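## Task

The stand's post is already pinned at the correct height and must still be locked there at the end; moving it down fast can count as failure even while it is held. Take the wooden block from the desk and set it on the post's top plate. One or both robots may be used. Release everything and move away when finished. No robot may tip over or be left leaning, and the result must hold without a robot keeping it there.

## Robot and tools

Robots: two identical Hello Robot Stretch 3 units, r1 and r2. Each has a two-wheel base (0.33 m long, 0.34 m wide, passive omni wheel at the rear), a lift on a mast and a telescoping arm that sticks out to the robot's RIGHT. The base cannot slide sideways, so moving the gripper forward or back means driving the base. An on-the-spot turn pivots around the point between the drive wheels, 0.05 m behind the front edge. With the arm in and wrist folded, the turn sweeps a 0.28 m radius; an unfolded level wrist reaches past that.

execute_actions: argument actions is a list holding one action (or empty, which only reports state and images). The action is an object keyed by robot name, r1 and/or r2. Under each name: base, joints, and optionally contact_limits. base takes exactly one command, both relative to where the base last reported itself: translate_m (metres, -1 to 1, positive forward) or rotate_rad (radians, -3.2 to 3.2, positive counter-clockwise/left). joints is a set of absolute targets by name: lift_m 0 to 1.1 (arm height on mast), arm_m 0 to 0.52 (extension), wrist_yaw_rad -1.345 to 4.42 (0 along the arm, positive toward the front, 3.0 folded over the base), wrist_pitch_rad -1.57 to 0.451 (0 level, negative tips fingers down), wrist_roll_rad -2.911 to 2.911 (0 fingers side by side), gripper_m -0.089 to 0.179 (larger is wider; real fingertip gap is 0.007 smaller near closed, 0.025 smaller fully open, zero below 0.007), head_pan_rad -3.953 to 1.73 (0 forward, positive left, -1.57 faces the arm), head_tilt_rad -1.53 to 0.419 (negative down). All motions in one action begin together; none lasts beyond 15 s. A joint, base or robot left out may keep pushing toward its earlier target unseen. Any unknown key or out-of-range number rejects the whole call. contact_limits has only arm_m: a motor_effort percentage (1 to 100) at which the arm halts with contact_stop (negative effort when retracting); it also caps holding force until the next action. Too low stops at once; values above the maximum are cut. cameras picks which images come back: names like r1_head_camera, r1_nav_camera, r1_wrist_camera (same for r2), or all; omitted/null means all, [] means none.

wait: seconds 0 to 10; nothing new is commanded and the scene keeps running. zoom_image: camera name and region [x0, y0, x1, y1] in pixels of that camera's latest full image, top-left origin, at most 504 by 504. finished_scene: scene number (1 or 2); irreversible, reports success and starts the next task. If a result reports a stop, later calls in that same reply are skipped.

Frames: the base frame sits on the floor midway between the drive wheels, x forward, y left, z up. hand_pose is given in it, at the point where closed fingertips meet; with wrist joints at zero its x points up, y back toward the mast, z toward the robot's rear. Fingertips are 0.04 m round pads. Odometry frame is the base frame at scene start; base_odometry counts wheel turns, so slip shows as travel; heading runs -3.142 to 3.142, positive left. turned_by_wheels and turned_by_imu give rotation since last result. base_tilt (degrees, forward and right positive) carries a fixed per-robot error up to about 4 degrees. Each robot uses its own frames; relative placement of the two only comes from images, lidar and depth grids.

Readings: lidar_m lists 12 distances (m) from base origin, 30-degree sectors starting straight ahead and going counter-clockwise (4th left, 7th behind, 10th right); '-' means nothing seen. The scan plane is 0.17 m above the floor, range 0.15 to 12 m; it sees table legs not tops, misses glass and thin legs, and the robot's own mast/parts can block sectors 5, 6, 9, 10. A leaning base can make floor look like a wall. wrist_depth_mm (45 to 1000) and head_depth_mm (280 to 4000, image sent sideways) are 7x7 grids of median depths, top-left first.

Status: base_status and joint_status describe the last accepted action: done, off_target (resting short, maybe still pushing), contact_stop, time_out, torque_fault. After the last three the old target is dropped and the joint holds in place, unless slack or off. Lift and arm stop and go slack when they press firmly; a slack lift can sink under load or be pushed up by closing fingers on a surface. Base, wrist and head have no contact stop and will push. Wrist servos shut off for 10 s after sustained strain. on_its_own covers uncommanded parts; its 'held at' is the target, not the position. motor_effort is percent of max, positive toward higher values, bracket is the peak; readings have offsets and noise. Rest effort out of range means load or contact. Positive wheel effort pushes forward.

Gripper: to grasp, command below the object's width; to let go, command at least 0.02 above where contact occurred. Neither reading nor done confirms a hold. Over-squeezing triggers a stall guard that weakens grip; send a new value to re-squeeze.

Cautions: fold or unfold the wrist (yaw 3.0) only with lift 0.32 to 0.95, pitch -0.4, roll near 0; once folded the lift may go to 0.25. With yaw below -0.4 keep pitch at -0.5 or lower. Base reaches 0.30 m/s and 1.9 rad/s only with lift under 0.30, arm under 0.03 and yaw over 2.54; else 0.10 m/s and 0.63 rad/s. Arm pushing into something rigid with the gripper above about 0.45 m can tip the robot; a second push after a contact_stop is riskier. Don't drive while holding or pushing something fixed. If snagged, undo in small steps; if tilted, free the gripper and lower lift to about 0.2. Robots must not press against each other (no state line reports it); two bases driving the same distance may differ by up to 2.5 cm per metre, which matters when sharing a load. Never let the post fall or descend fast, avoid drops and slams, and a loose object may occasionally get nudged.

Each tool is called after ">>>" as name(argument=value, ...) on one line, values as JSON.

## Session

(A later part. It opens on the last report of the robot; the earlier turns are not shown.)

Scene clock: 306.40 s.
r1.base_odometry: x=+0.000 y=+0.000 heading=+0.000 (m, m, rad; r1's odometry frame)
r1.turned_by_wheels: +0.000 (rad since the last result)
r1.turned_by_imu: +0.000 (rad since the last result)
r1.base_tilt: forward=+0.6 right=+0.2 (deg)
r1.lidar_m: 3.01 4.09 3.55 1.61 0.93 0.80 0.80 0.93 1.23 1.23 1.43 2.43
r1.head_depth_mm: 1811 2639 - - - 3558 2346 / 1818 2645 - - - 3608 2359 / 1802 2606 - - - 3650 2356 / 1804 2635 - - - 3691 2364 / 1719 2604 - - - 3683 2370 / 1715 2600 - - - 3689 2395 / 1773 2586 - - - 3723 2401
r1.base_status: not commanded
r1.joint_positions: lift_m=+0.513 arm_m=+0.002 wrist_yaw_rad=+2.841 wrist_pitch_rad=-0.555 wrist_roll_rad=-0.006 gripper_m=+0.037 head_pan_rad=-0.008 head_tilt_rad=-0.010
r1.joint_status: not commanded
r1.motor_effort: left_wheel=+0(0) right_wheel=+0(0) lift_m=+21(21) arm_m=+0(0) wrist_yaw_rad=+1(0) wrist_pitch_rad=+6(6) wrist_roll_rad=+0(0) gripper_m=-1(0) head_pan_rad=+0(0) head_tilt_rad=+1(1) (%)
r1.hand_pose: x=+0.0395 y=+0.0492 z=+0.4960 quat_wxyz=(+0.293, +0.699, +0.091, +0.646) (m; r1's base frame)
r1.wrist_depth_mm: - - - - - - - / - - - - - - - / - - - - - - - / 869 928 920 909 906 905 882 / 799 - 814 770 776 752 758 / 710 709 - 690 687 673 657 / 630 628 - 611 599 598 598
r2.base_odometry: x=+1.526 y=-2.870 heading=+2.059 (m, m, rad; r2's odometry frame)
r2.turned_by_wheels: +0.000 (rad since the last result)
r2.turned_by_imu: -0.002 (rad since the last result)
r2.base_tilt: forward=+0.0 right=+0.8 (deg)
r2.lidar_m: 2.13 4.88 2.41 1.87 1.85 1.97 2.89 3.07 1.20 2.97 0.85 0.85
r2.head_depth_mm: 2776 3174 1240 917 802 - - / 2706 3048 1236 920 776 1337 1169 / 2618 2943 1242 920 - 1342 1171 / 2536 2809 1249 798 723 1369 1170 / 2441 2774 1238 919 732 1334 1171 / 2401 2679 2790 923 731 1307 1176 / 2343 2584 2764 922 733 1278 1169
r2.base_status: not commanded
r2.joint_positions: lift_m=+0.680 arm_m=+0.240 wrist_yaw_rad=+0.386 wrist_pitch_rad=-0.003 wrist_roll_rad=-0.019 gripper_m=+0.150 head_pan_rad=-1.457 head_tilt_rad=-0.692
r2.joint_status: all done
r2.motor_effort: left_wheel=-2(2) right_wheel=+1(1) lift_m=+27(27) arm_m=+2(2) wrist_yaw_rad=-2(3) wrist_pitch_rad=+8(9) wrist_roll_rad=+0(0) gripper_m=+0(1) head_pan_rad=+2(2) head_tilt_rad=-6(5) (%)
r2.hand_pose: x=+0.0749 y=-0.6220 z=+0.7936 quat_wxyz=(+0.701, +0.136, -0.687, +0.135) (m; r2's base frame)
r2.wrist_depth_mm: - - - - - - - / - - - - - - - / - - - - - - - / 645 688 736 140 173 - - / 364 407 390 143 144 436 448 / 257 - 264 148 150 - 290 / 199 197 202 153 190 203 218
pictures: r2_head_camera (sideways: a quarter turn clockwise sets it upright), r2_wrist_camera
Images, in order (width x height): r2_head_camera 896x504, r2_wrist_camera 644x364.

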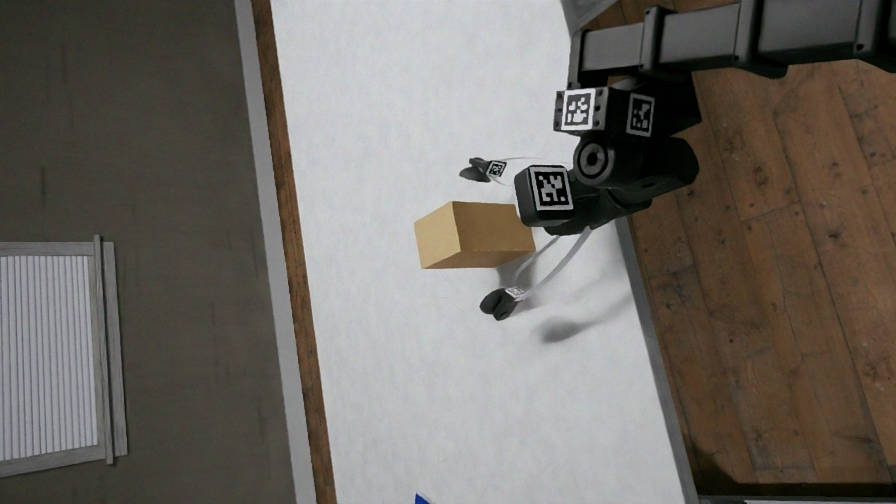

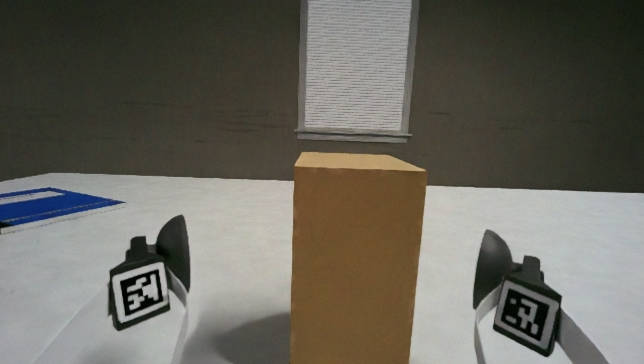

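>>> execute_actions(actions=[{"r2": {"joints": {"arm_m": 0.273, "gripper_m": 0.09}}}], cameras=[])

>>> execute_actions(actions=[{"r2": {"joints": {"gripper_m": 0.015}}}], cameras=["r2_head_camera", "r2_wrist_camera"])

Scene clock: 318.17 s.
r1.base_odometry: x=+0.000 y=+0.000 heading=+0.000 (m, m, rad; r1's odometry frame)
r1.turned_by_wheels: +0.000 (rad since the last result)
r1.turned_by_imu: +0.000 (rad since the last result)
r1.base_tilt: forward=+0.7 right=+0.2 (deg)
r1.lidar_m: 3.01 4.11 3.55 1.61 0.93 0.80 0.80 0.92 1.23 1.23 1.42 2.42
r1.head_depth_mm: 1795 2631 - - - 3550 2344 / 1809 2635 - - - 3630 2362 / 1809 2625 - - - 3696 2356 / 1790 2600 - - - 3692 2385 / 1720 2626 - - - 3691 2375 / 1719 2598 - - - 3682 2402 / 1767 2578 - - - 3694 2407
r1.base_status: not commanded
r1.joint_positions: lift_m=+0.513 arm_m=+0.002 wrist_yaw_rad=+2.841 wrist_pitch_rad=-0.555 wrist_roll_rad=-0.006 gripper_m=+0.037 head_pan_rad=-0.008 head_tilt_rad=-0.010
r1.joint_status: not commanded
r1.motor_effort: left_wheel=+0(0) right_wheel=+0(1) lift_m=+21(21) arm_m=+0(0) wrist_yaw_rad=+0(0) wrist_pitch_rad=+6(6) wrist_roll_rad=+0(0) gripper_m=+0(1) head_pan_rad=+0(0) head_tilt_rad=+0(0) (%)
r1.hand_pose: x=+0.0395 y=+0.0492 z=+0.4960 quat_wxyz=(+0.293, +0.699, +0.091, +0.646) (m; r1's base frame)
r1.wrist_depth_mm: - - - - - - - / - - - - - - - / - - - - - - - / 911 949 954 945 885 901 901 / 801 - 815 784 790 759 769 / 712 697 - 686 677 666 670 / 628 627 - 608 595 597 598
r2.base_odometry: x=+1.526 y=-2.870 heading=+2.059 (m, m, rad; r2's odometry frame)
r2.turned_by_wheels: +0.000 (rad since the last result)
r2.turned_by_imu: -0.001 (rad since the last result)
r2.base_tilt: forward=+0.0 right=+0.8 (deg)
r2.lidar_m: 2.13 4.88 2.41 1.88 1.86 1.97 2.89 3.06 1.20 2.97 0.85 0.85
r2.head_depth_mm: 2763 3170 1237 920 801 - - / 2690 3035 1239 922 - 1370 1174 / 2615 2908 1242 938 - 1366 1173 / 2531 2826 1243 762 732 1362 1173 / 2464 2741 1244 923 733 1336 1173 / 2391 2652 2797 922 732 1311 1176 / 2353 2566 2727 924 735 1272 1173
r2.base_status: not commanded
r2.joint_positions: lift_m=+0.680 arm_m=+0.273 wrist_yaw_rad=+0.386 wrist_pitch_rad=-0.003 wrist_roll_rad=-0.019 gripper_m=+0.090 head_pan_rad=-1.457 head_tilt_rad=-0.692
r2.joint_status: all done
r2.motor_effort: left_wheel=-2(2) right_wheel=+2(2) lift_m=+26(26) arm_m=+3(2) wrist_yaw_rad=-1(1) wrist_pitch_rad=+8(8) wrist_roll_rad=+0(0) gripper_m=+0(85) head_pan_rad=+2(2) head_tilt_rad=-5(5) (%)
r2.hand_pose: x=+0.0749 y=-0.6550 z=+0.7936 quat_wxyz=(+0.701, +0.136, -0.687, +0.135) (m; r2's base frame)
r2.wrist_depth_mm: - - - - - - - / - - - - - - - / - - - - - - - / 649 679 612 109 598 - - / 367 372 335 112 113 429 445 / 254 259 114 115 116 288 292 / 196 198 191 119 121 210 216
pictures: none
No camera images: the call's "cameras" was empty. Leave "cameras" out to get every camera's image.

Scene clock: 319.40 s.
r1.base_odometry: x=+0.000 y=+0.000 heading=+0.000 (m, m, rad; r1's odometry frame)
r1.turned_by_wheels: +0.000 (rad since the last result)
r1.turned_by_imu: +0.000 (rad since the last result)
r1.base_tilt: forward=+0.7 right=+0.3 (deg)
r1.lidar_m: 3.00 4.09 3.53 1.61 0.92 0.80 0.80 0.92 1.22 1.22 1.42 2.41
r1.head_depth_mm: 1827 2649 - - - 3648 2346 / 1799 2641 - - - 3645 2353 / 1803 2645 - - - 3625 2363 / 1797 2633 - - - 3614 2381 / 1723 2619 - - - 3701 2390 / 1704 2625 - - - 3656 2403 / 1779 2593 - - - 3691 2395
r1.base_status: not commanded
r1.joint_positions: lift_m=+0.513 arm_m=+0.002 wrist_yaw_rad=+2.841 wrist_pitch_rad=-0.555 wrist_roll_rad=-0.006 gripper_m=+0.037 head_pan_rad=-0.008 head_tilt_rad=-0.010
r1.joint_status: not commanded
r1.motor_effort: left_wheel=+0(0) right_wheel=+0(1) lift_m=+21(21) arm_m=+0(0) wrist_yaw_rad=+0(0) wrist_pitch_rad=+6(6) wrist_roll_rad=+0(0) gripper_m=+0(0) head_pan_rad=+0(0) head_tilt_rad=+1(1) (%)
r1.hand_pose: x=+0.0395 y=+0.0492 z=+0.4960 quat_wxyz=(+0.293, +0.699, +0.091, +0.646) (m; r1's base frame)
r1.wrist_depth_mm: - - - - - - - / - - - - - - - / - - - - - - - / 905 949 920 919 884 915 896 / 796 - 833 785 795 766 758 / 720 680 - 678 674 668 645 / 629 616 - 604 599 606 591
r2.base_odometry: x=+1.526 y=-2.870 heading=+2.059 (m, m, rad; r2's odometry frame)
r2.turned_by_wheels: +0.000 (rad since the last result)
r2.turned_by_imu: +0.000 (rad since the last result)
r2.base_tilt: forward=+0.0 right=+0.8 (deg)
r2.lidar_m: 2.13 4.87 2.41 1.87 1.86 1.97 2.89 3.09 1.20 2.98 0.85 0.85
r2.head_depth_mm: 2762 3142 1246 921 801 - - / 2675 3029 1242 919 - 1365 1169 / 2634 2916 1237 957 - 1360 1170 / 2566 2806 1245 776 732 1371 1170 / 2448 2774 1251 924 732 1338 1169 / 2383 2637 2796 924 732 1305 1169 / 2353 2569 2753 922 735 1280 1175
r2.base_status: not commanded
r2.joint_positions: lift_m=+0.680 arm_m=+0.273 wrist_yaw_rad=+0.385 wrist_pitch_rad=-0.003 wrist_roll_rad=-0.019 gripper_m=+0.016 head_pan_rad=-1.457 head_tilt_rad=-0.692
r2.joint_status: all done
r2.motor_effort: left_wheel=-2(2) right_wheel=+1(1) lift_m=+26(26) arm_m=+2(2) wrist_yaw_rad=-1(1) wrist_pitch_rad=+8(8) wrist_roll_rad=+0(0) gripper_m=-23(99) head_pan_rad=+3(2) head_tilt_rad=-5(5) (%)
r2.hand_pose: x=+0.0749 y=-0.6550 z=+0.7936 quat_wxyz=(+0.701, +0.135, -0.687, +0.135) (m; r2's base frame)
r2.wrist_depth_mm: - - - - - - - / - - - - - - - / - - - - - - - / 640 673 696 119 596 - - / 364 372 382 120 125 432 445 / 253 259 122 124 128 286 290 / 195 198 199 128 190 214 217
pictures: r2_head_camera (sideways: a quarter turn clockwise sets it upright), r2_wrist_camera
Images, in order (width x height): r2_head_camera 896x504, r2_wrist_camera 644x364.

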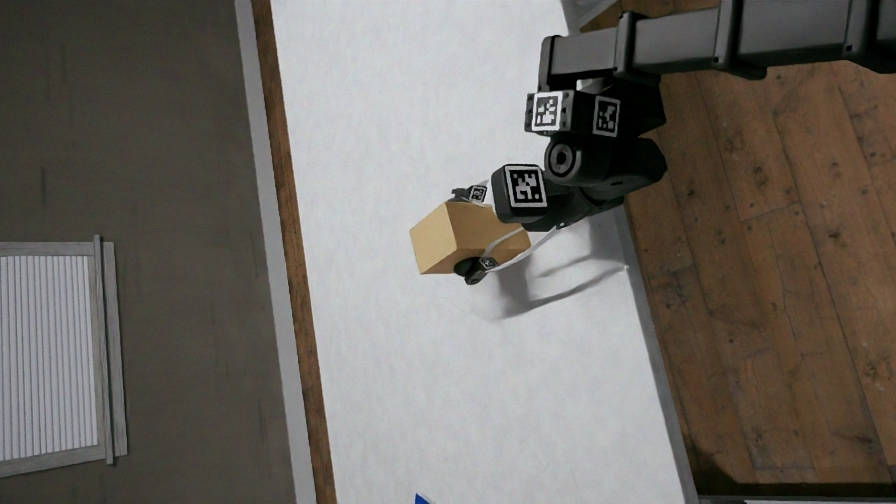

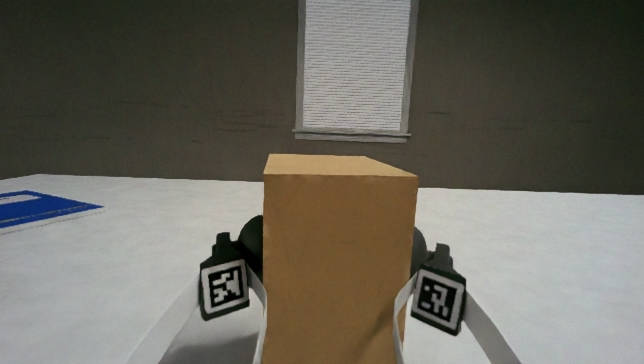

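>>> execute_actions(actions=[{"r2": {"joints": {"lift_m": 0.715}}}], cameras=["r2_wrist_camera"])

>>> execute_actions(actions=[{"r2": {"base": {"rotate_rad": 0.40}, "joints": {"lift_m": 0.78, "arm_m": 0.2, "wrist_yaw_rad": 1.0, "head_pan_rad": -0.3, "head_tilt_rad": -0.25}}}], cameras=["r2_head_camera", "r2_wrist_camera"])

Scene clock: 367.30 s.
r1.base_odometry: x=+0.000 y=+0.000 heading=+0.000 (m, m, rad; r1's odometry frame)
r1.turned_by_wheels: +0.000 (rad since the last result)
r1.turned_by_imu: +0.000 (rad since the last result)
r1.base_tilt: forward=+0.6 right=+0.3 (deg)
r1.lidar_m: 3.01 4.11 3.55 1.61 0.92 0.80 0.80 0.93 1.23 1.23 1.42 2.42
r1.head_depth_mm: 1811 2637 - - - 3594 2331 / 1803 2655 - - - 3617 2351 / 1812 2636 - - - 3644 2378 / 1800 2610 - - - 3694 2379 / 1714 2609 - - - 3668 2394 / 1709 2581 - - - 3708 2410 / 1782 2583 - - - 3688 2390
r1.base_status: not commanded
r1.joint_positions: lift_m=+0.513 arm_m=+0.002 wrist_yaw_rad=+2.841 wrist_pitch_rad=-0.555 wrist_roll_rad=-0.006 gripper_m=+0.037 head_pan_rad=-0.008 head_tilt_rad=-0.010
r1.joint_status: not commanded
r1.motor_effort: left_wheel=+0(0) right_wheel=+0(0) lift_m=+21(21) arm_m=+0(0) wrist_yaw_rad=+2(1) wrist_pitch_rad=+6(6) wrist_roll_rad=+0(0) gripper_m=+0(0) head_pan_rad=+0(0) head_tilt_rad=+1(0) (%)
r1.hand_pose: x=+0.0395 y=+0.0492 z=+0.4960 quat_wxyz=(+0.293, +0.699, +0.091, +0.646) (m; r1's base frame)
r1.wrist_depth_mm: - - - - - - - / - - - - - - - / - - - - - - - / 899 975 945 907 908 896 894 / 816 - 817 789 802 762 758 / 713 690 - 671 682 673 671 / 626 607 - 611 610 598 597
r2.base_odometry: x=+1.526 y=-2.870 heading=+2.059 (m, m, rad; r2's odometry frame)
r2.turned_by_wheels: +0.000 (rad since the last result)
r2.turned_by_imu: -0.001 (rad since the last result)
r2.base_tilt: forward=+0.0 right=+0.7 (deg)
r2.lidar_m: 2.13 4.88 2.41 1.87 1.86 1.97 2.90 3.08 1.20 2.97 0.85 0.85
r2.head_depth_mm: 2799 3138 1241 919 - - 1165 / 2684 2984 1245 917 - 1372 1171 / 2612 2914 1243 957 - 1369 1169 / 2533 2828 1242 753 731 1365 1172 / 2453 2716 1242 926 735 1342 1172 / 2393 2649 2798 923 735 1301 1175 / 2327 2593 2747 924 734 1277 1171
r2.base_status: not commanded
r2.joint_positions: lift_m=+0.715 arm_m=+0.273 wrist_yaw_rad=+0.385 wrist_pitch_rad=-0.027 wrist_roll_rad=-0.019 gripper_m=+0.023 head_pan_rad=-1.457 head_tilt_rad=-0.692
r2.joint_status: all done
r2.on_its_own: gripper_m is held at +0.021, not at your +0.015, by its stall guard, which is not easing now
r2.motor_effort: left_wheel=-2(2) right_wheel=+1(2) lift_m=+28(28) arm_m=+2(3) wrist_yaw_rad=-1(1) wrist_pitch_rad=+16(17) wrist_roll_rad=+0(0) gripper_m=-22(21) head_pan_rad=+2(2) head_tilt_rad=-5(6) (%)
r2.hand_pose: x=+0.0746 y=-0.6544 z=+0.8224 quat_wxyz=(+0.703, +0.144, -0.685, +0.127) (m; r2's base frame)
r2.wrist_depth_mm: - - - - - - - / - - - - - - - / - - - - - - - / 712 - - 120 671 - - / 401 434 443 121 126 487 503 / 301 307 122 124 128 334 341 / 233 235 230 127 227 253 258
pictures: r2_wrist_camera
Images, in order (width x height): r2_wrist_camera 644x364.

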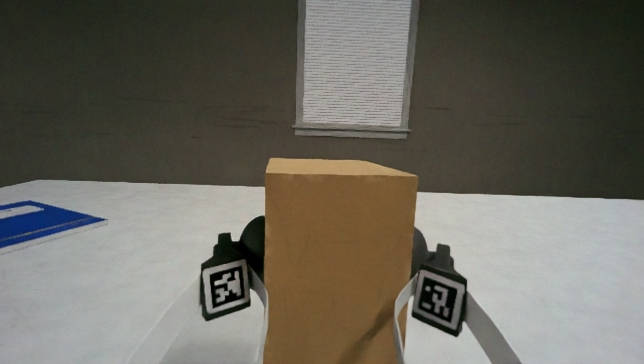

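Scene clock: 369.03 s.
r1.base_odometry: x=+0.000 y=+0.000 heading=+0.000 (m, m, rad; r1's odometry frame)
r1.turned_by_wheels: +0.000 (rad since the last result)
r1.turned_by_imu: +0.000 (rad since the last result)
r1.base_tilt: forward=+0.6 right=+0.2 (deg)
r1.lidar_m: 3.03 4.10 3.55 1.60 0.92 0.80 0.80 0.93 1.22 1.23 1.42 2.43
r1.head_depth_mm: 1812 2640 - - - 3611 2335 / 1808 2657 - - - 3632 2351 / 1811 2647 - - - 3639 2381 / 1794 2614 - - - 3663 2357 / 1712 2615 - - - 3676 2370 / 1710 2573 - - - 3687 2389 / 1778 2605 - - - 3712 2398
r1.base_status: not commanded
r1.joint_positions: lift_m=+0.513 arm_m=+0.002 wrist_yaw_rad=+2.841 wrist_pitch_rad=-0.555 wrist_roll_rad=-0.006 gripper_m=+0.037 head_pan_rad=-0.008 head_tilt_rad=-0.010
r1.joint_status: not commanded
r1.motor_effort: left_wheel=+0(0) right_wheel=+0(0) lift_m=+21(21) arm_m=+0(0) wrist_yaw_rad=+1(1) wrist_pitch_rad=+6(6) wrist_roll_rad=+0(0) gripper_m=+0(0) head_pan_rad=+0(0) head_tilt_rad=+2(1) (%)
r1.hand_pose: x=+0.0395 y=+0.0492 z=+0.4960 quat_wxyz=(+0.293, +0.699, +0.091, +0.646) (m; r1's base frame)
r1.wrist_depth_mm: - - - - - - - / - - - - - - - / - - - - - - - / 887 947 932 889 926 940 864 / 794 - 800 787 780 771 767 / 714 687 - 686 686 677 663 / 622 614 - 605 594 589 590
r2.base_odometry: x=+1.526 y=-2.870 heading=+2.459 (m, m, rad; r2's odometry frame)
r2.turned_by_wheels: +0.400 (rad since the last result)
r2.turned_by_imu: +0.404 (rad since the last result)
r2.base_tilt: forward=+0.0 right=+0.8 (deg)
r2.lidar_m: 2.12 2.71 1.93 1.84 1.90 2.53 3.07 1.19 1.24 2.91 0.85 3.99
r2.head_depth_mm: 3032 - - - 3023 2074 1598 / 3029 - - - 3002 2070 1593 / 3025 - - - 3033 2070 1596 / 3052 - - - 3014 2070 1583 / 3079 - - - 2822 2077 1582 / 3067 - - - 3004 2081 1579 / 2910 - - - 2976 2066 1585
r2.base_status: done
r2.joint_positions: lift_m=+0.780 arm_m=+0.200 wrist_yaw_rad=+1.000 wrist_pitch_rad=-0.028 wrist_roll_rad=-0.019 gripper_m=+0.023 head_pan_rad=-0.307 head_tilt_rad=-0.260
r2.joint_status: all done
r2.on_its_own: gripper_m is held at +0.021, not at your +0.015, by its stall guard, which is not easing now
r2.motor_effort: left_wheel=-3(7) right_wheel=+2(6) lift_m=+28(30) arm_m=-3(3) wrist_yaw_rad=-1(8) wrist_pitch_rad=+17(17) wrist_roll_rad=+0(0) gripper_m=-22(22) head_pan_rad=+2(28) head_tilt_rad=+6(40) (%)
r2.hand_pose: x=+0.1936 y=-0.4834 z=+0.8870 quat_wxyz=(+0.631, +0.345, -0.609, +0.333) (m; r2's base frame)
r2.wrist_depth_mm: - - - - - - - / - - - - - - - / - - - - - - - / - - - 120 - - - / - - - 121 126 665 - / - - 122 124 128 444 466 / - - 333 127 311 348 352
pictures: r2_head_camera (sideways: a quarter turn clockwise sets it upright), r2_wrist_camera
Images, in order (width x height): r2_head_camera 896x504, r2_wrist_camera 644x364.

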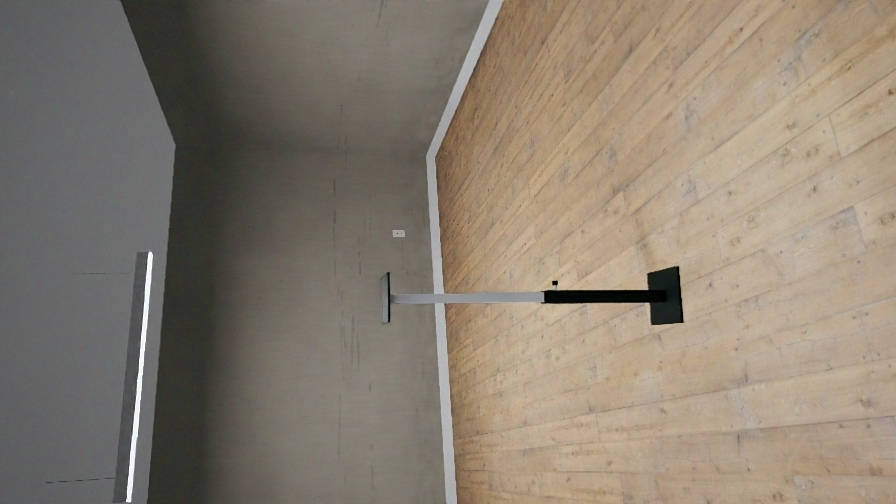

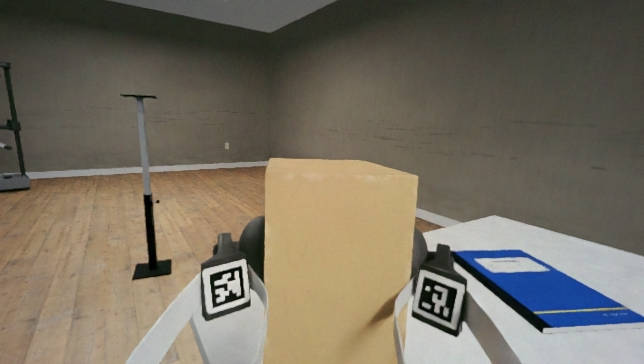

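>>> execute_actions(actions=[{"r2": {"base": {"translate_m": 1.0}, "joints": {"lift_m": 1.03, "head_pan_rad": -0.45, "head_tilt_rad": -0.3}}}], cameras=["r2_head_camera", "r2_wrist_camera"])

Scene clock: 393.80 s.
r1.base_odometry: x=+0.000 y=+0.000 heading=+0.000 (m, m, rad; r1's odometry frame)
r1.turned_by_wheels: +0.000 (rad since the last result)
r1.turned_by_imu: -0.001 (rad since the last result)
r1.base_tilt: forward=+0.6 right=+0.3 (deg)
r1.lidar_m: 3.03 4.09 3.54 1.61 0.93 0.80 0.80 0.93 1.22 1.23 1.42 2.42
r1.head_depth_mm: 1813 2659 - - - 3571 2348 / 1812 2632 - - - 3626 2371 / 1798 2605 - - - 3650 2370 / 1801 2625 - - - 3647 2370 / 1711 2594 - - - 3653 2379 / 1714 2609 - - - 3687 2403 / 1780 2616 - - - 3729 2395
r1.base_status: not commanded
r1.joint_positions: lift_m=+0.513 arm_m=+0.002 wrist_yaw_rad=+2.841 wrist_pitch_rad=-0.555 wrist_roll_rad=-0.006 gripper_m=+0.037 head_pan_rad=-0.008 head_tilt_rad=-0.010
r1.joint_status: not commanded
r1.motor_effort: left_wheel=+1(1) right_wheel=+0(0) lift_m=+21(21) arm_m=+0(0) wrist_yaw_rad=+1(0) wrist_pitch_rad=+6(6) wrist_roll_rad=+0(0) gripper_m=+0(0) head_pan_rad=+0(0) head_tilt_rad=+1(2) (%)
r1.hand_pose: x=+0.0395 y=+0.0492 z=+0.4960 quat_wxyz=(+0.293, +0.699, +0.091, +0.646) (m; r1's base frame)
r1.wrist_depth_mm: - - - - - - - / - - - - - - - / - - - - - - - / 900 951 941 904 927 903 879 / 804 - 849 786 800 784 752 / 707 698 - 690 682 661 657 / 614 623 - 602 587 600 604
r2.base_odometry: x=+0.750 y=-2.239 heading=+2.459 (m, m, rad; r2's odometry frame)
r2.turned_by_wheels: +0.000 (rad since the last result)
r2.turned_by_imu: -0.004 (rad since the last result)
r2.base_tilt: forward=+0.0 right=+0.8 (deg)
r2.lidar_m: 4.67 2.74 1.97 1.88 1.93 2.57 4.07 2.04 1.01 2.89 2.97 1.17
r2.head_depth_mm: 3417 3563 3690 3699 2808 1993 1541 / 3437 - - - 2823 1985 1527 / 3403 - - - 2838 1972 1531 / 3439 - - - 2653 1821 1430 / 3398 - - - 2802 1987 1528 / 3449 - - - 2791 1975 1523 / 3453 - - - 2777 1986 1525
r2.base_status: done
r2.joint_positions: lift_m=+1.030 arm_m=+0.200 wrist_yaw_rad=+1.000 wrist_pitch_rad=-0.029 wrist_roll_rad=-0.019 gripper_m=+0.023 head_pan_rad=-0.443 head_tilt_rad=-0.296
r2.joint_status: all done
r2.on_its_own: gripper_m is held at +0.021, not at your +0.015, by its stall guard, which is not easing now
r2.motor_effort: left_wheel=-3(5) right_wheel=+2(7) lift_m=+27(29) arm_m=-3(3) wrist_yaw_rad=-1(1) wrist_pitch_rad=+17(18) wrist_roll_rad=+0(0) gripper_m=-21(21) head_pan_rad=-2(14) head_tilt_rad=-3(9) (%)
r2.hand_pose: x=+0.1936 y=-0.4834 z=+1.1369 quat_wxyz=(+0.631, +0.345, -0.609, +0.333) (m; r2's base frame)
r2.wrist_depth_mm: - - - - - - - / - - - - - - - / - - - - - - - / - - - 120 - - - / - - - 121 126 - - / - - 122 124 128 - - / - - - 127 - - -
pictures: r2_head_camera (sideways: a quarter turn clockwise sets it upright), r2_wrist_camera
Images, in order (width x height): r2_head_camera 896x504, r2_wrist_camera 644x364.

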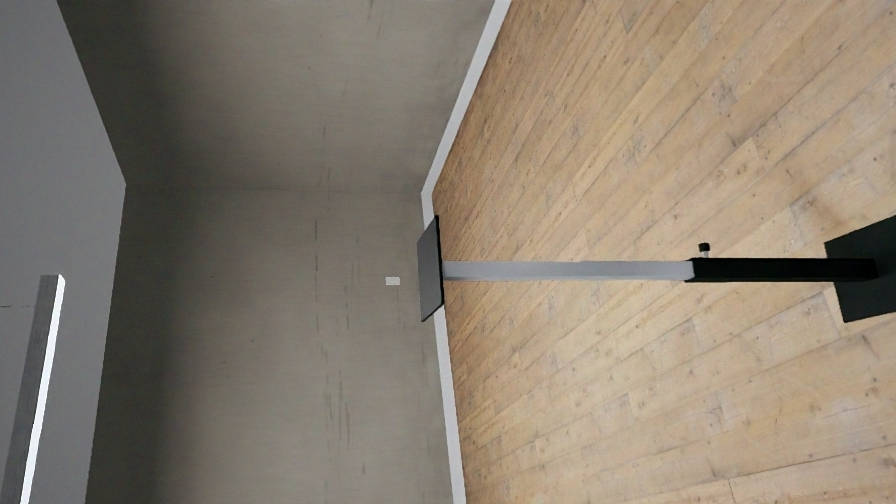

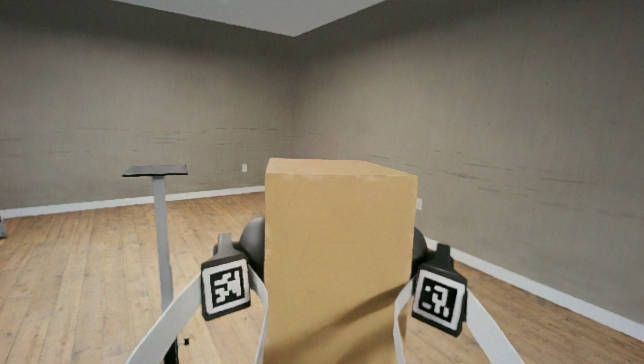

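>>> execute_actions(actions=[{"r2": {"base": {"translate_m": 0.87}, "joints": {"head_pan_rad": -1.15, "head_tilt_rad": -0.55}}}], cameras=["r2_head_camera", "r2_wrist_camera", "r2_nav_camera"])

Scene clock: 412.63 s.
r1.base_odometry: x=+0.000 y=+0.000 heading=+0.000 (m, m, rad; r1's odometry frame)
r1.turned_by_wheels: +0.000 (rad since the last result)
r1.turned_by_imu: -0.001 (rad since the last result)
r1.base_tilt: forward=+0.6 right=+0.3 (deg)
r1.lidar_m: 3.02 4.12 3.55 1.61 0.93 0.80 0.80 0.93 1.23 1.23 1.42 2.42
r1.head_depth_mm: 1814 2643 - - - 3607 2365 / 1806 2636 - - - 3645 2355 / 1807 2620 - - - 3153 2359 / 1797 2608 - - - 3697 2380 / 1718 2613 - - - 3673 2367 / 1701 2605 - - - 3657 2388 / 1778 2576 - - - 3712 2404
r1.base_status: not commanded
r1.joint_positions: lift_m=+0.513 arm_m=+0.002 wrist_yaw_rad=+2.841 wrist_pitch_rad=-0.555 wrist_roll_rad=-0.006 gripper_m=+0.037 head_pan_rad=-0.008 head_tilt_rad=-0.010
r1.joint_status: not commanded
r1.motor_effort: left_wheel=+0(0) right_wheel=+0(0) lift_m=+21(21) arm_m=+0(0) wrist_yaw_rad=+0(1) wrist_pitch_rad=+6(6) wrist_roll_rad=+0(0) gripper_m=+0(0) head_pan_rad=+1(0) head_tilt_rad=+1(1) (%)
r1.hand_pose: x=+0.0395 y=+0.0492 z=+0.4960 quat_wxyz=(+0.293, +0.699, +0.091, +0.646) (m; r1's base frame)
r1.wrist_depth_mm: - - - - - - - / - - - - - - - / - - - - - - - / 908 915 951 905 905 879 891 / 819 - 820 790 813 764 768 / 702 696 - 687 681 674 680 / 628 620 - 598 606 599 588
r2.base_odometry: x=+0.075 y=-1.690 heading=+2.459 (m, m, rad; r2's odometry frame)
r2.turned_by_wheels: +0.000 (rad since the last result)
r2.turned_by_imu: -0.004 (rad since the last result)
r2.base_tilt: forward=+0.0 right=+0.7 (deg)
r2.lidar_m: 3.06 2.81 1.99 1.91 1.96 2.62 4.94 1.69 2.99 2.85 0.49 3.91
r2.head_depth_mm: 2282 2449 - - 1921 1524 1260 / 2369 2566 2745 2482 1898 1526 1271 / 2474 2679 450 502 1930 1523 1260 / 2590 2794 490 503 614 714 855 / 2692 2922 3224 557 1923 1525 1263 / 2827 3083 3404 2603 1922 1515 1262 / 2950 3268 3515 2603 1924 1523 1263
r2.base_status: done
r2.joint_positions: lift_m=+1.030 arm_m=+0.200 wrist_yaw_rad=+1.000 wrist_pitch_rad=-0.029 wrist_roll_rad=-0.019 gripper_m=+0.023 head_pan_rad=-1.143 head_tilt_rad=-0.543
r2.joint_status: all done
r2.on_its_own: gripper_m is held at +0.021, not at your +0.015, by its stall guard, which is not easing now
r2.motor_effort: left_wheel=-3(4) right_wheel=+2(6) lift_m=+28(28) arm_m=-3(3) wrist_yaw_rad=-1(1) wrist_pitch_rad=+17(17) wrist_roll_rad=+0(0) gripper_m=-22(21) head_pan_rad=-3(28) head_tilt_rad=-5(29) (%)
r2.hand_pose: x=+0.1936 y=-0.4834 z=+1.1369 quat_wxyz=(+0.631, +0.345, -0.609, +0.333) (m; r2's base frame)
r2.wrist_depth_mm: - - - - - - - / - - - - - - - / - - - - - - - / - - - 120 - - - / - - - 121 126 - - / - - 122 124 128 - - / - - 227 128 - - -
pictures: r2_head_camera (sideways: a quarter turn clockwise sets it upright), r2_nav_camera (sideways: a quarter turn counterclockwise sets it upright), r2_wrist_camera
Images, in order (width x height): r2_head_camera 896x504, r2_nav_camera 672x504, r2_wrist_camera 644x364.

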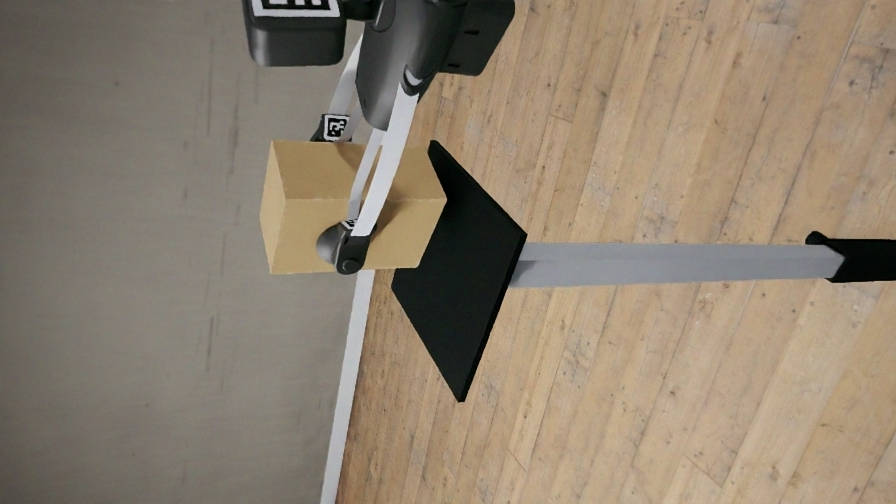

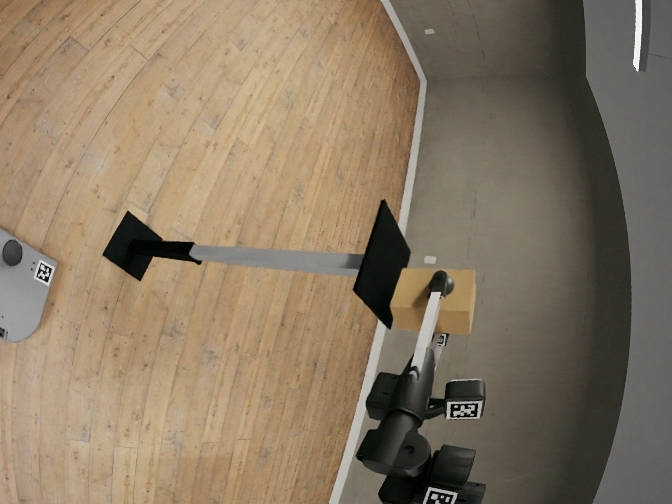

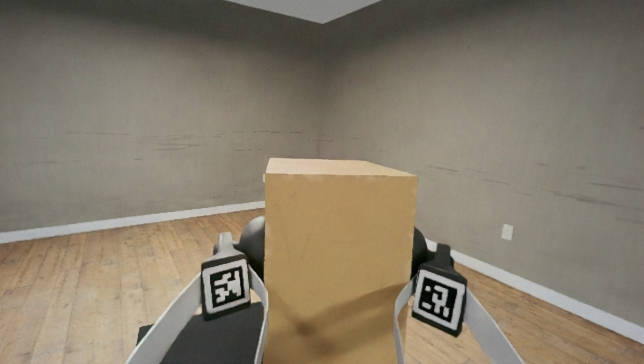

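>>> execute_actions(actions=[], cameras=["r2_head_camera", "r2_wrist_camera"])

Scene clock: 431.47 s.
r1.base_odometry: x=+0.000 y=+0.000 heading=+0.000 (m, m, rad; r1's odometry frame)
r1.turned_by_wheels: +0.000 (rad since the last result)
r1.turned_by_imu: +0.000 (rad since the last result)
r1.base_tilt: forward=+0.7 right=+0.2 (deg)
r1.lidar_m: 3.01 4.12 3.55 1.61 0.93 0.80 0.80 0.92 1.23 1.23 1.42 2.43
r1.head_depth_mm: 1820 2655 - - - 3583 2362 / 1808 2663 - - - 3591 2372 / 1798 2647 - - - 3152 2383 / 1803 2620 - - - 3633 2371 / 1708 2615 - - - 3629 2382 / 1718 2611 - - - 3698 2375 / 1770 2589 - - - 3651 2392
r1.base_status: not commanded
r1.joint_positions: lift_m=+0.513 arm_m=+0.002 wrist_yaw_rad=+2.841 wrist_pitch_rad=-0.555 wrist_roll_rad=-0.006 gripper_m=+0.037 head_pan_rad=-0.008 head_tilt_rad=-0.010
r1.joint_status: not commanded
r1.motor_effort: left_wheel=+0(0) right_wheel=+0(0) lift_m=+21(21) arm_m=+0(0) wrist_yaw_rad=+0(1) wrist_pitch_rad=+6(6) wrist_roll_rad=+0(0) gripper_m=-1(0) head_pan_rad=+0(0) head_tilt_rad=+1(1) (%)
r1.hand_pose: x=+0.0395 y=+0.0492 z=+0.4960 quat_wxyz=(+0.293, +0.699, +0.091, +0.646) (m; r1's base frame)
r1.wrist_depth_mm: - - - - - - - / - - - - - - - / - - - - - - - / 880 972 935 950 926 884 912 / 799 - 799 776 782 771 767 / 722 673 - 685 660 683 667 / 627 620 - 609 598 607 599
r2.base_odometry: x=+0.075 y=-1.690 heading=+2.459 (m, m, rad; r2's odometry frame)
r2.turned_by_wheels: +0.000 (rad since the last result)
r2.turned_by_imu: -0.001 (rad since the last result)
r2.base_tilt: forward=+0.0 right=+0.8 (deg)
r2.lidar_m: 3.07 2.81 1.97 1.91 1.97 2.62 4.92 1.69 2.99 2.85 0.49 3.92
r2.head_depth_mm: 2259 2466 - - 1909 1526 1268 / 2362 2569 2751 2460 1918 1516 1261 / 2466 2667 450 503 1909 1525 1262 / 2567 2810 489 503 613 711 854 / 2703 2931 3238 556 1907 1522 1263 / 2803 3080 3400 2569 1919 1526 1263 / 2962 3243 3522 2611 1907 1531 1264
r2.base_status: done
r2.joint_positions: lift_m=+1.030 arm_m=+0.200 wrist_yaw_rad=+1.000 wrist_pitch_rad=-0.029 wrist_roll_rad=-0.019 gripper_m=+0.023 head_pan_rad=-1.143 head_tilt_rad=-0.543
r2.joint_status: all done
r2.on_its_own: gripper_m is held at +0.021, not at your +0.015, by its stall guard, which is not easing now
r2.motor_effort: left_wheel=-3(4) right_wheel=+2(6) lift_m=+27(28) arm_m=-2(3) wrist_yaw_rad=+0(1) wrist_pitch_rad=+17(17) wrist_roll_rad=+0(0) gripper_m=-22(21) head_pan_rad=-2(28) head_tilt_rad=-5(29) (%)
r2.hand_pose: x=+0.1936 y=-0.4834 z=+1.1369 quat_wxyz=(+0.631, +0.345, -0.609, +0.333) (m; r2's base frame)
r2.wrist_depth_mm: - - - - - - - / - - - - - - - / - - - - - - - / - - - 120 - - - / - - - 121 126 - - / - - 122 124 128 - - / - - 228 127 - - -
pictures: r2_head_camera (sideways: a quarter turn clockwise sets it upright), r2_wrist_camera
Images, in order (width x height): r2_head_camera 896x504, r2_wrist_camera 644x364.

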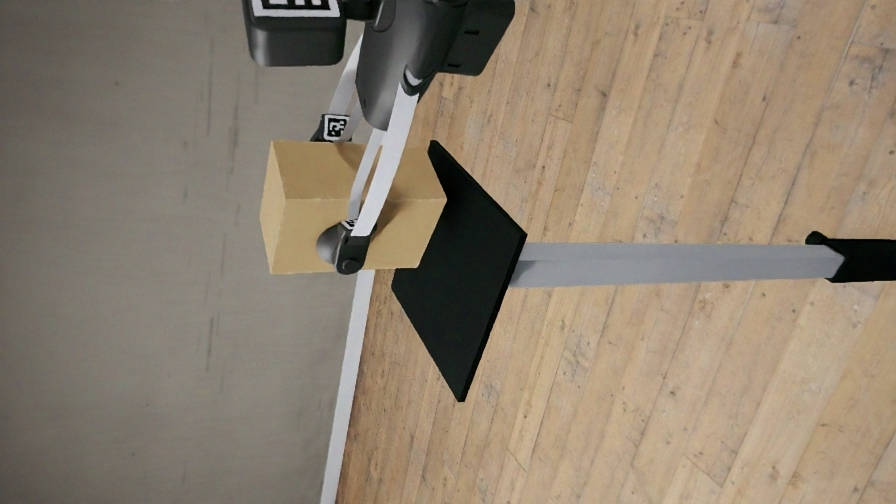

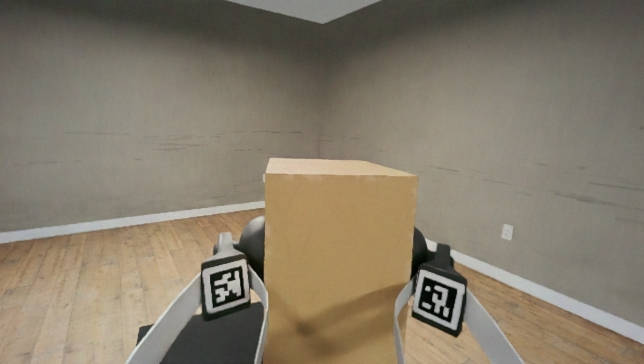

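>>> execute_actions(actions=[{"r2": {"base": {"translate_m": 0.035}, "joints": {"arm_m": 0.16}}}], cameras=["r2_head_camera", "r2_wrist_camera"])

Scene clock: 437.47 s.
r1.base_odometry: x=+0.000 y=+0.000 heading=+0.000 (m, m, rad; r1's odometry frame)
r1.turned_by_wheels: +0.000 (rad since the last result)
r1.turned_by_imu: +0.000 (rad since the last result)
r1.base_tilt: forward=+0.7 right=+0.3 (deg)
r1.lidar_m: 3.01 4.11 3.55 1.61 0.93 0.80 0.80 0.93 1.23 1.23 1.42 2.42
r1.head_depth_mm: 1819 2661 - - - 3593 2365 / 1816 2651 - - - 3606 2346 / 1799 2651 - - - 3192 2395 / 1786 2643 - - - 3642 2390 / 1717 2610 - - - 3678 2388 / 1707 2592 - - - 3662 2397 / 1775 2589 - - - 3706 2381
r1.base_status: not commanded
r1.joint_positions: lift_m=+0.513 arm_m=+0.002 wrist_yaw_rad=+2.841 wrist_pitch_rad=-0.555 wrist_roll_rad=-0.006 gripper_m=+0.037 head_pan_rad=-0.008 head_tilt_rad=-0.010
r1.joint_status: not commanded
r1.motor_effort: left_wheel=+0(0) right_wheel=+0(0) lift_m=+21(21) arm_m=+0(0) wrist_yaw_rad=+1(0) wrist_pitch_rad=+6(5) wrist_roll_rad=+0(0) gripper_m=+0(0) head_pan_rad=+0(0) head_tilt_rad=+1(1) (%)
r1.hand_pose: x=+0.0395 y=+0.0492 z=+0.4960 quat_wxyz=(+0.293, +0.699, +0.091, +0.646) (m; r1's base frame)
r1.wrist_depth_mm: - - - - - - - / - - - - - - - / - - - - - - - / 893 970 914 918 897 907 898 / 807 - 816 781 788 770 763 / 704 681 - 683 670 675 668 / 626 615 - 607 597 607 599
r2.base_odometry: x=+0.048 y=-1.668 heading=+2.459 (m, m, rad; r2's odometry frame)
r2.turned_by_wheels: +0.000 (rad since the last result)
r2.turned_by_imu: -0.001 (rad since the last result)
r2.base_tilt: forward=+0.0 right=+0.7 (deg)
r2.lidar_m: 3.01 2.81 1.98 1.91 1.97 2.63 4.98 1.72 2.99 2.85 0.48 3.91
r2.head_depth_mm: 2291 2475 - - 1848 1530 1258 / 2373 2572 2774 2243 1922 1522 1260 / 2456 2684 430 471 1864 1516 1262 / 2573 2780 427 462 597 690 800 / 2684 2924 3207 2227 1905 1516 1262 / 2809 3065 3363 2607 1930 1524 1264 / 2937 3260 3490 2605 1926 1516 1270
r2.base_status: done
r2.joint_positions: lift_m=+1.030 arm_m=+0.160 wrist_yaw_rad=+1.000 wrist_pitch_rad=-0.029 wrist_roll_rad=-0.019 gripper_m=+0.023 head_pan_rad=-1.143 head_tilt_rad=-0.543
r2.joint_status: all done
r2.on_its_own: gripper_m is held at +0.021, not at your +0.015, by its stall guard, which is not easing now
r2.motor_effort: left_wheel=-3(4) right_wheel=+2(6) lift_m=+28(28) arm_m=-3(5) wrist_yaw_rad=-1(1) wrist_pitch_rad=+17(18) wrist_roll_rad=+0(0) gripper_m=-21(21) head_pan_rad=-2(3) head_tilt_rad=-5(5) (%)
r2.hand_pose: x=+0.1936 y=-0.4434 z=+1.1369 quat_wxyz=(+0.631, +0.345, -0.609, +0.333) (m; r2's base frame)
r2.wrist_depth_mm: - - - - - - - / - - - - - - - / - - - - - - - / - - - 120 - - - / - - - 121 126 - - / - - 122 124 128 - - / - - 236 127 224 - -
pictures: r2_head_camera (sideways: a quarter turn clockwise sets it upright), r2_wrist_camera
Images, in order (width x height): r2_head_camera 896x504, r2_wrist_camera 644x364.

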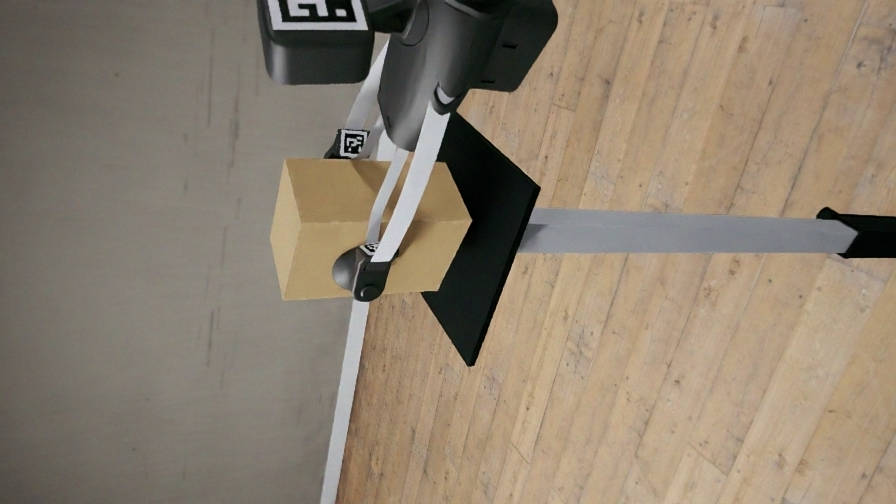

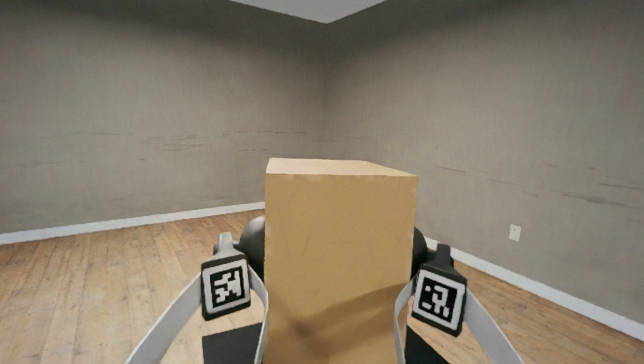

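>>> execute_actions(actions=[{"r2": {"joints": {"lift_m": 0.99}}}], cameras=["r2_head_camera", "r2_wrist_camera"])

Scene clock: 444.83 s.
r1.base_odometry: x=+0.000 y=+0.000 heading=+0.000 (m, m, rad; r1's odometry frame)
r1.turned_by_wheels: +0.000 (rad since the last result)
r1.turned_by_imu: +0.000 (rad since the last result)
r1.base_tilt: forward=+0.7 right=+0.3 (deg)
r1.lidar_m: 3.02 4.11 3.55 1.61 0.93 0.80 0.80 0.93 1.23 1.23 1.42 2.43
r1.head_depth_mm: 1812 2654 - - - 3581 2342 / 1800 2627 - - - 3610 2360 / 1793 2615 - - - 3161 2370 / 1802 2617 - - - 3684 2367 / 1719 2610 - - - 3679 2399 / 1713 2614 - - - 3636 2377 / 1782 2583 - - - 3732 2392
r1.base_status: not commanded
r1.joint_positions: lift_m=+0.513 arm_m=+0.002 wrist_yaw_rad=+2.841 wrist_pitch_rad=-0.555 wrist_roll_rad=-0.006 gripper_m=+0.037 head_pan_rad=-0.008 head_tilt_rad=-0.010
r1.joint_status: not commanded
r1.motor_effort: left_wheel=+1(0) right_wheel=-1(0) lift_m=+21(21) arm_m=+0(0) wrist_yaw_rad=+1(1) wrist_pitch_rad=+6(6) wrist_roll_rad=+0(0) gripper_m=+0(0) head_pan_rad=+0(0) head_tilt_rad=+2(2) (%)
r1.hand_pose: x=+0.0395 y=+0.0492 z=+0.4960 quat_wxyz=(+0.293, +0.699, +0.091, +0.646) (m; r1's base frame)
r1.wrist_depth_mm: - - - - - - - / - - - - - - - / - - - - - - - / 901 955 936 924 897 896 892 / 805 - 833 760 815 770 774 / 690 685 - 676 667 667 668 / 622 611 - 608 594 610 582
r2.base_odometry: x=+0.048 y=-1.668 heading=+2.459 (m, m, rad; r2's odometry frame)
r2.turned_by_wheels: +0.000 (rad since the last result)
r2.turned_by_imu: -0.001 (rad since the last result)
r2.base_tilt: forward=+0.0 right=+0.8 (deg)
r2.lidar_m: 3.03 2.81 1.98 1.91 1.96 2.62 4.98 1.72 2.99 2.85 0.48 3.90
r2.head_depth_mm: 2283 2456 2626 - 1788 1525 1265 / 2354 2578 2805 - 1856 1523 1262 / 2474 2672 2825 458 1855 1513 1267 / 2583 2782 447 464 597 689 800 / 2669 2950 3233 2263 1909 1525 1263 / 2802 3071 3369 2625 1925 1531 1266 / 2917 3255 3475 2558 1920 1532 1263
r2.base_status: not commanded
r2.joint_positions: lift_m=+0.990 arm_m=+0.160 wrist_yaw_rad=+1.000 wrist_pitch_rad=+0.019 wrist_roll_rad=-0.019 gripper_m=+0.023 head_pan_rad=-1.143 head_tilt_rad=-0.543
r2.joint_status: all done
r2.on_its_own: gripper_m is held at +0.021, not at your +0.015, by its stall guard, which is not easing now
r2.motor_effort: left_wheel=-3(3) right_wheel=+3(3) lift_m=+16(27) arm_m=-2(3) wrist_yaw_rad=-1(0) wrist_pitch_rad=+0(17) wrist_roll_rad=+0(0) gripper_m=-21(22) head_pan_rad=-3(3) head_tilt_rad=-5(5) (%)
r2.hand_pose: x=+0.1946 y=-0.4440 z=+1.1099 quat_wxyz=(+0.623, +0.330, -0.618, +0.348) (m; r2's base frame)
r2.wrist_depth_mm: - - - - - - - / - - - - - - - / - - - - - - - / - - - 119 - - - / - - - 120 126 - - / - - 122 124 128 - - / - - 202 127 190 - -
pictures: r2_head_camera (sideways: a quarter turn clockwise sets it upright), r2_wrist_camera
Images, in order (width x height): r2_head_camera 896x504, r2_wrist_camera 644x364.

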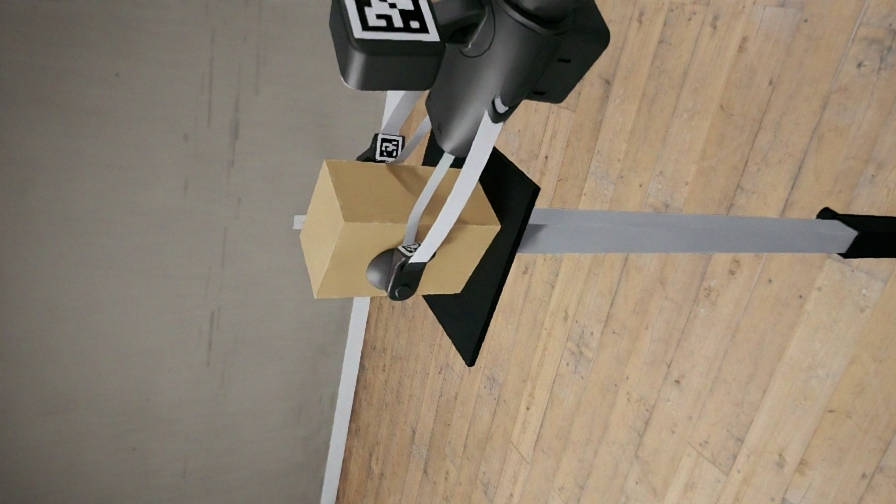

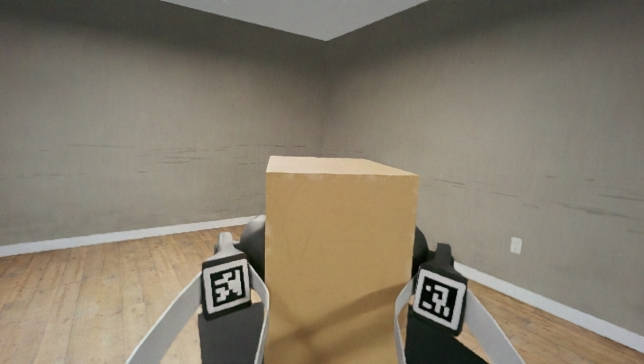

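>>> execute_actions(actions=[{"r2": {"joints": {"gripper_m": 0.11, "lift_m": 0.996}}}], cameras=["r2_head_camera", "r2_wrist_camera"])

Scene clock: 449.43 s.
r1.base_odometry: x=+0.000 y=+0.000 heading=+0.000 (m, m, rad; r1's odometry frame)
r1.turned_by_wheels: +0.000 (rad since the last result)
r1.turned_by_imu: +0.000 (rad since the last result)
r1.base_tilt: forward=+0.7 right=+0.2 (deg)
r1.lidar_m: 3.02 4.11 3.53 1.61 0.93 0.80 0.80 0.93 1.23 1.23 1.42 2.43
r1.head_depth_mm: 1815 2646 - - - 3607 2336 / 1792 2658 - - - 3645 2328 / 1811 2610 - - - 3171 2379 / 1804 2610 - - - 3655 2374 / 1724 2618 - - - 3695 2379 / 1714 2576 - - - 3678 2390 / 1784 2582 - - - 3724 2373
r1.base_status: not commanded
r1.joint_positions: lift_m=+0.513 arm_m=+0.002 wrist_yaw_rad=+2.841 wrist_pitch_rad=-0.555 wrist_roll_rad=-0.006 gripper_m=+0.037 head_pan_rad=-0.008 head_tilt_rad=-0.010
r1.joint_status: not commanded
r1.motor_effort: left_wheel=+1(0) right_wheel=+1(0) lift_m=+21(21) arm_m=+0(0) wrist_yaw_rad=+0(0) wrist_pitch_rad=+6(5) wrist_roll_rad=+0(0) gripper_m=+0(0) head_pan_rad=+0(0) head_tilt_rad=+1(1) (%)
r1.hand_pose: x=+0.0395 y=+0.0492 z=+0.4960 quat_wxyz=(+0.293, +0.699, +0.091, +0.646) (m; r1's base frame)
r1.wrist_depth_mm: - - - - - - - / - - - - - - - / - - - - - - - / 912 - 911 915 925 909 871 / 820 - 789 788 798 761 773 / 712 685 - 674 677 691 674 / 629 616 - 604 592 607 591
r2.base_odometry: x=+0.048 y=-1.668 heading=+2.459 (m, m, rad; r2's odometry frame)
r2.turned_by_wheels: +0.000 (rad since the last result)
r2.turned_by_imu: -0.001 (rad since the last result)
r2.base_tilt: forward=+0.1 right=+0.8 (deg)
r2.lidar_m: 3.04 2.81 1.99 1.91 1.97 2.62 4.98 1.72 2.99 2.85 0.48 3.90
r2.head_depth_mm: 2303 2461 2635 - 1788 1517 1263 / 2368 2585 2796 - 1850 1520 1266 / 2478 2656 2805 457 1845 1516 1263 / 2582 2807 447 458 597 689 802 / 2687 2917 3205 2251 1921 1522 1263 / 2810 3136 3355 2579 1925 1525 1265 / 2953 3271 3504 2611 1911 1521 1259
r2.base_status: not commanded
r2.joint_positions: lift_m=+0.996 arm_m=+0.160 wrist_yaw_rad=+1.000 wrist_pitch_rad=-0.001 wrist_roll_rad=-0.019 gripper_m=+0.110 head_pan_rad=-1.143 head_tilt_rad=-0.543
r2.joint_status: all done
r2.motor_effort: left_wheel=-3(3) right_wheel=+3(3) lift_m=+27(27) arm_m=-2(2) wrist_yaw_rad=+0(1) wrist_pitch_rad=+8(8) wrist_roll_rad=+0(0) gripper_m=+0(84) head_pan_rad=-3(3) head_tilt_rad=-5(5) (%)
r2.hand_pose: x=+0.1942 y=-0.4437 z=+1.1101 quat_wxyz=(+0.627, +0.336, -0.614, +0.342) (m; r2's base frame)
r2.wrist_depth_mm: - - - - - - - / - - - - - - - / - - - - - - - / - - - 119 - - - / - - - 121 125 - - / - - - 124 129 - - / - - 200 128 189 - -
pictures: r2_head_camera (sideways: a quarter turn clockwise sets it upright), r2_wrist_camera
Images, in order (width x height): r2_head_camera 896x504, r2_wrist_camera 644x364.

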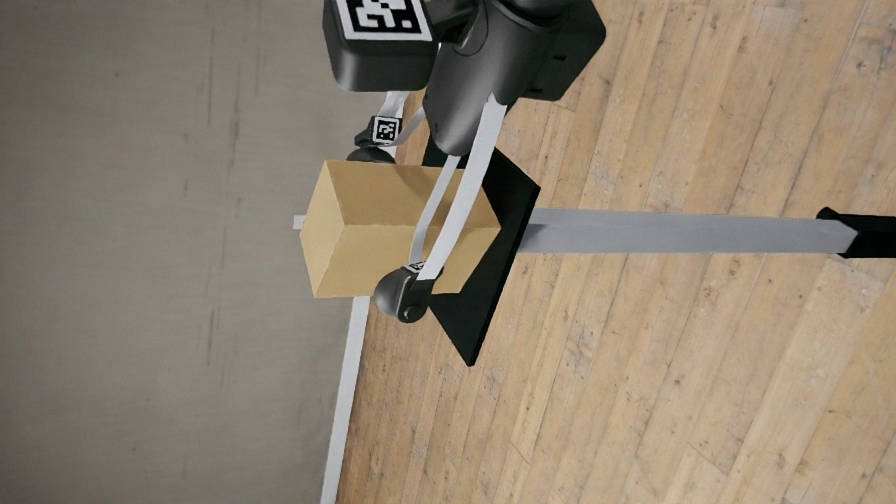

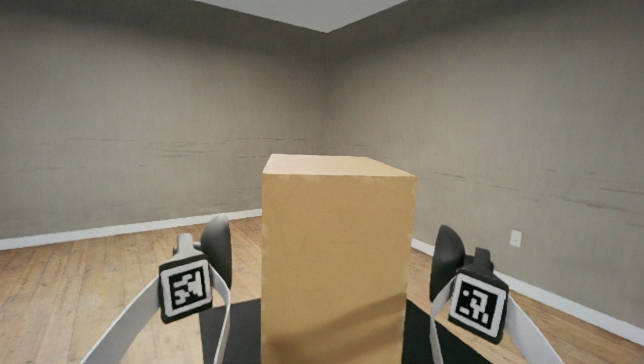

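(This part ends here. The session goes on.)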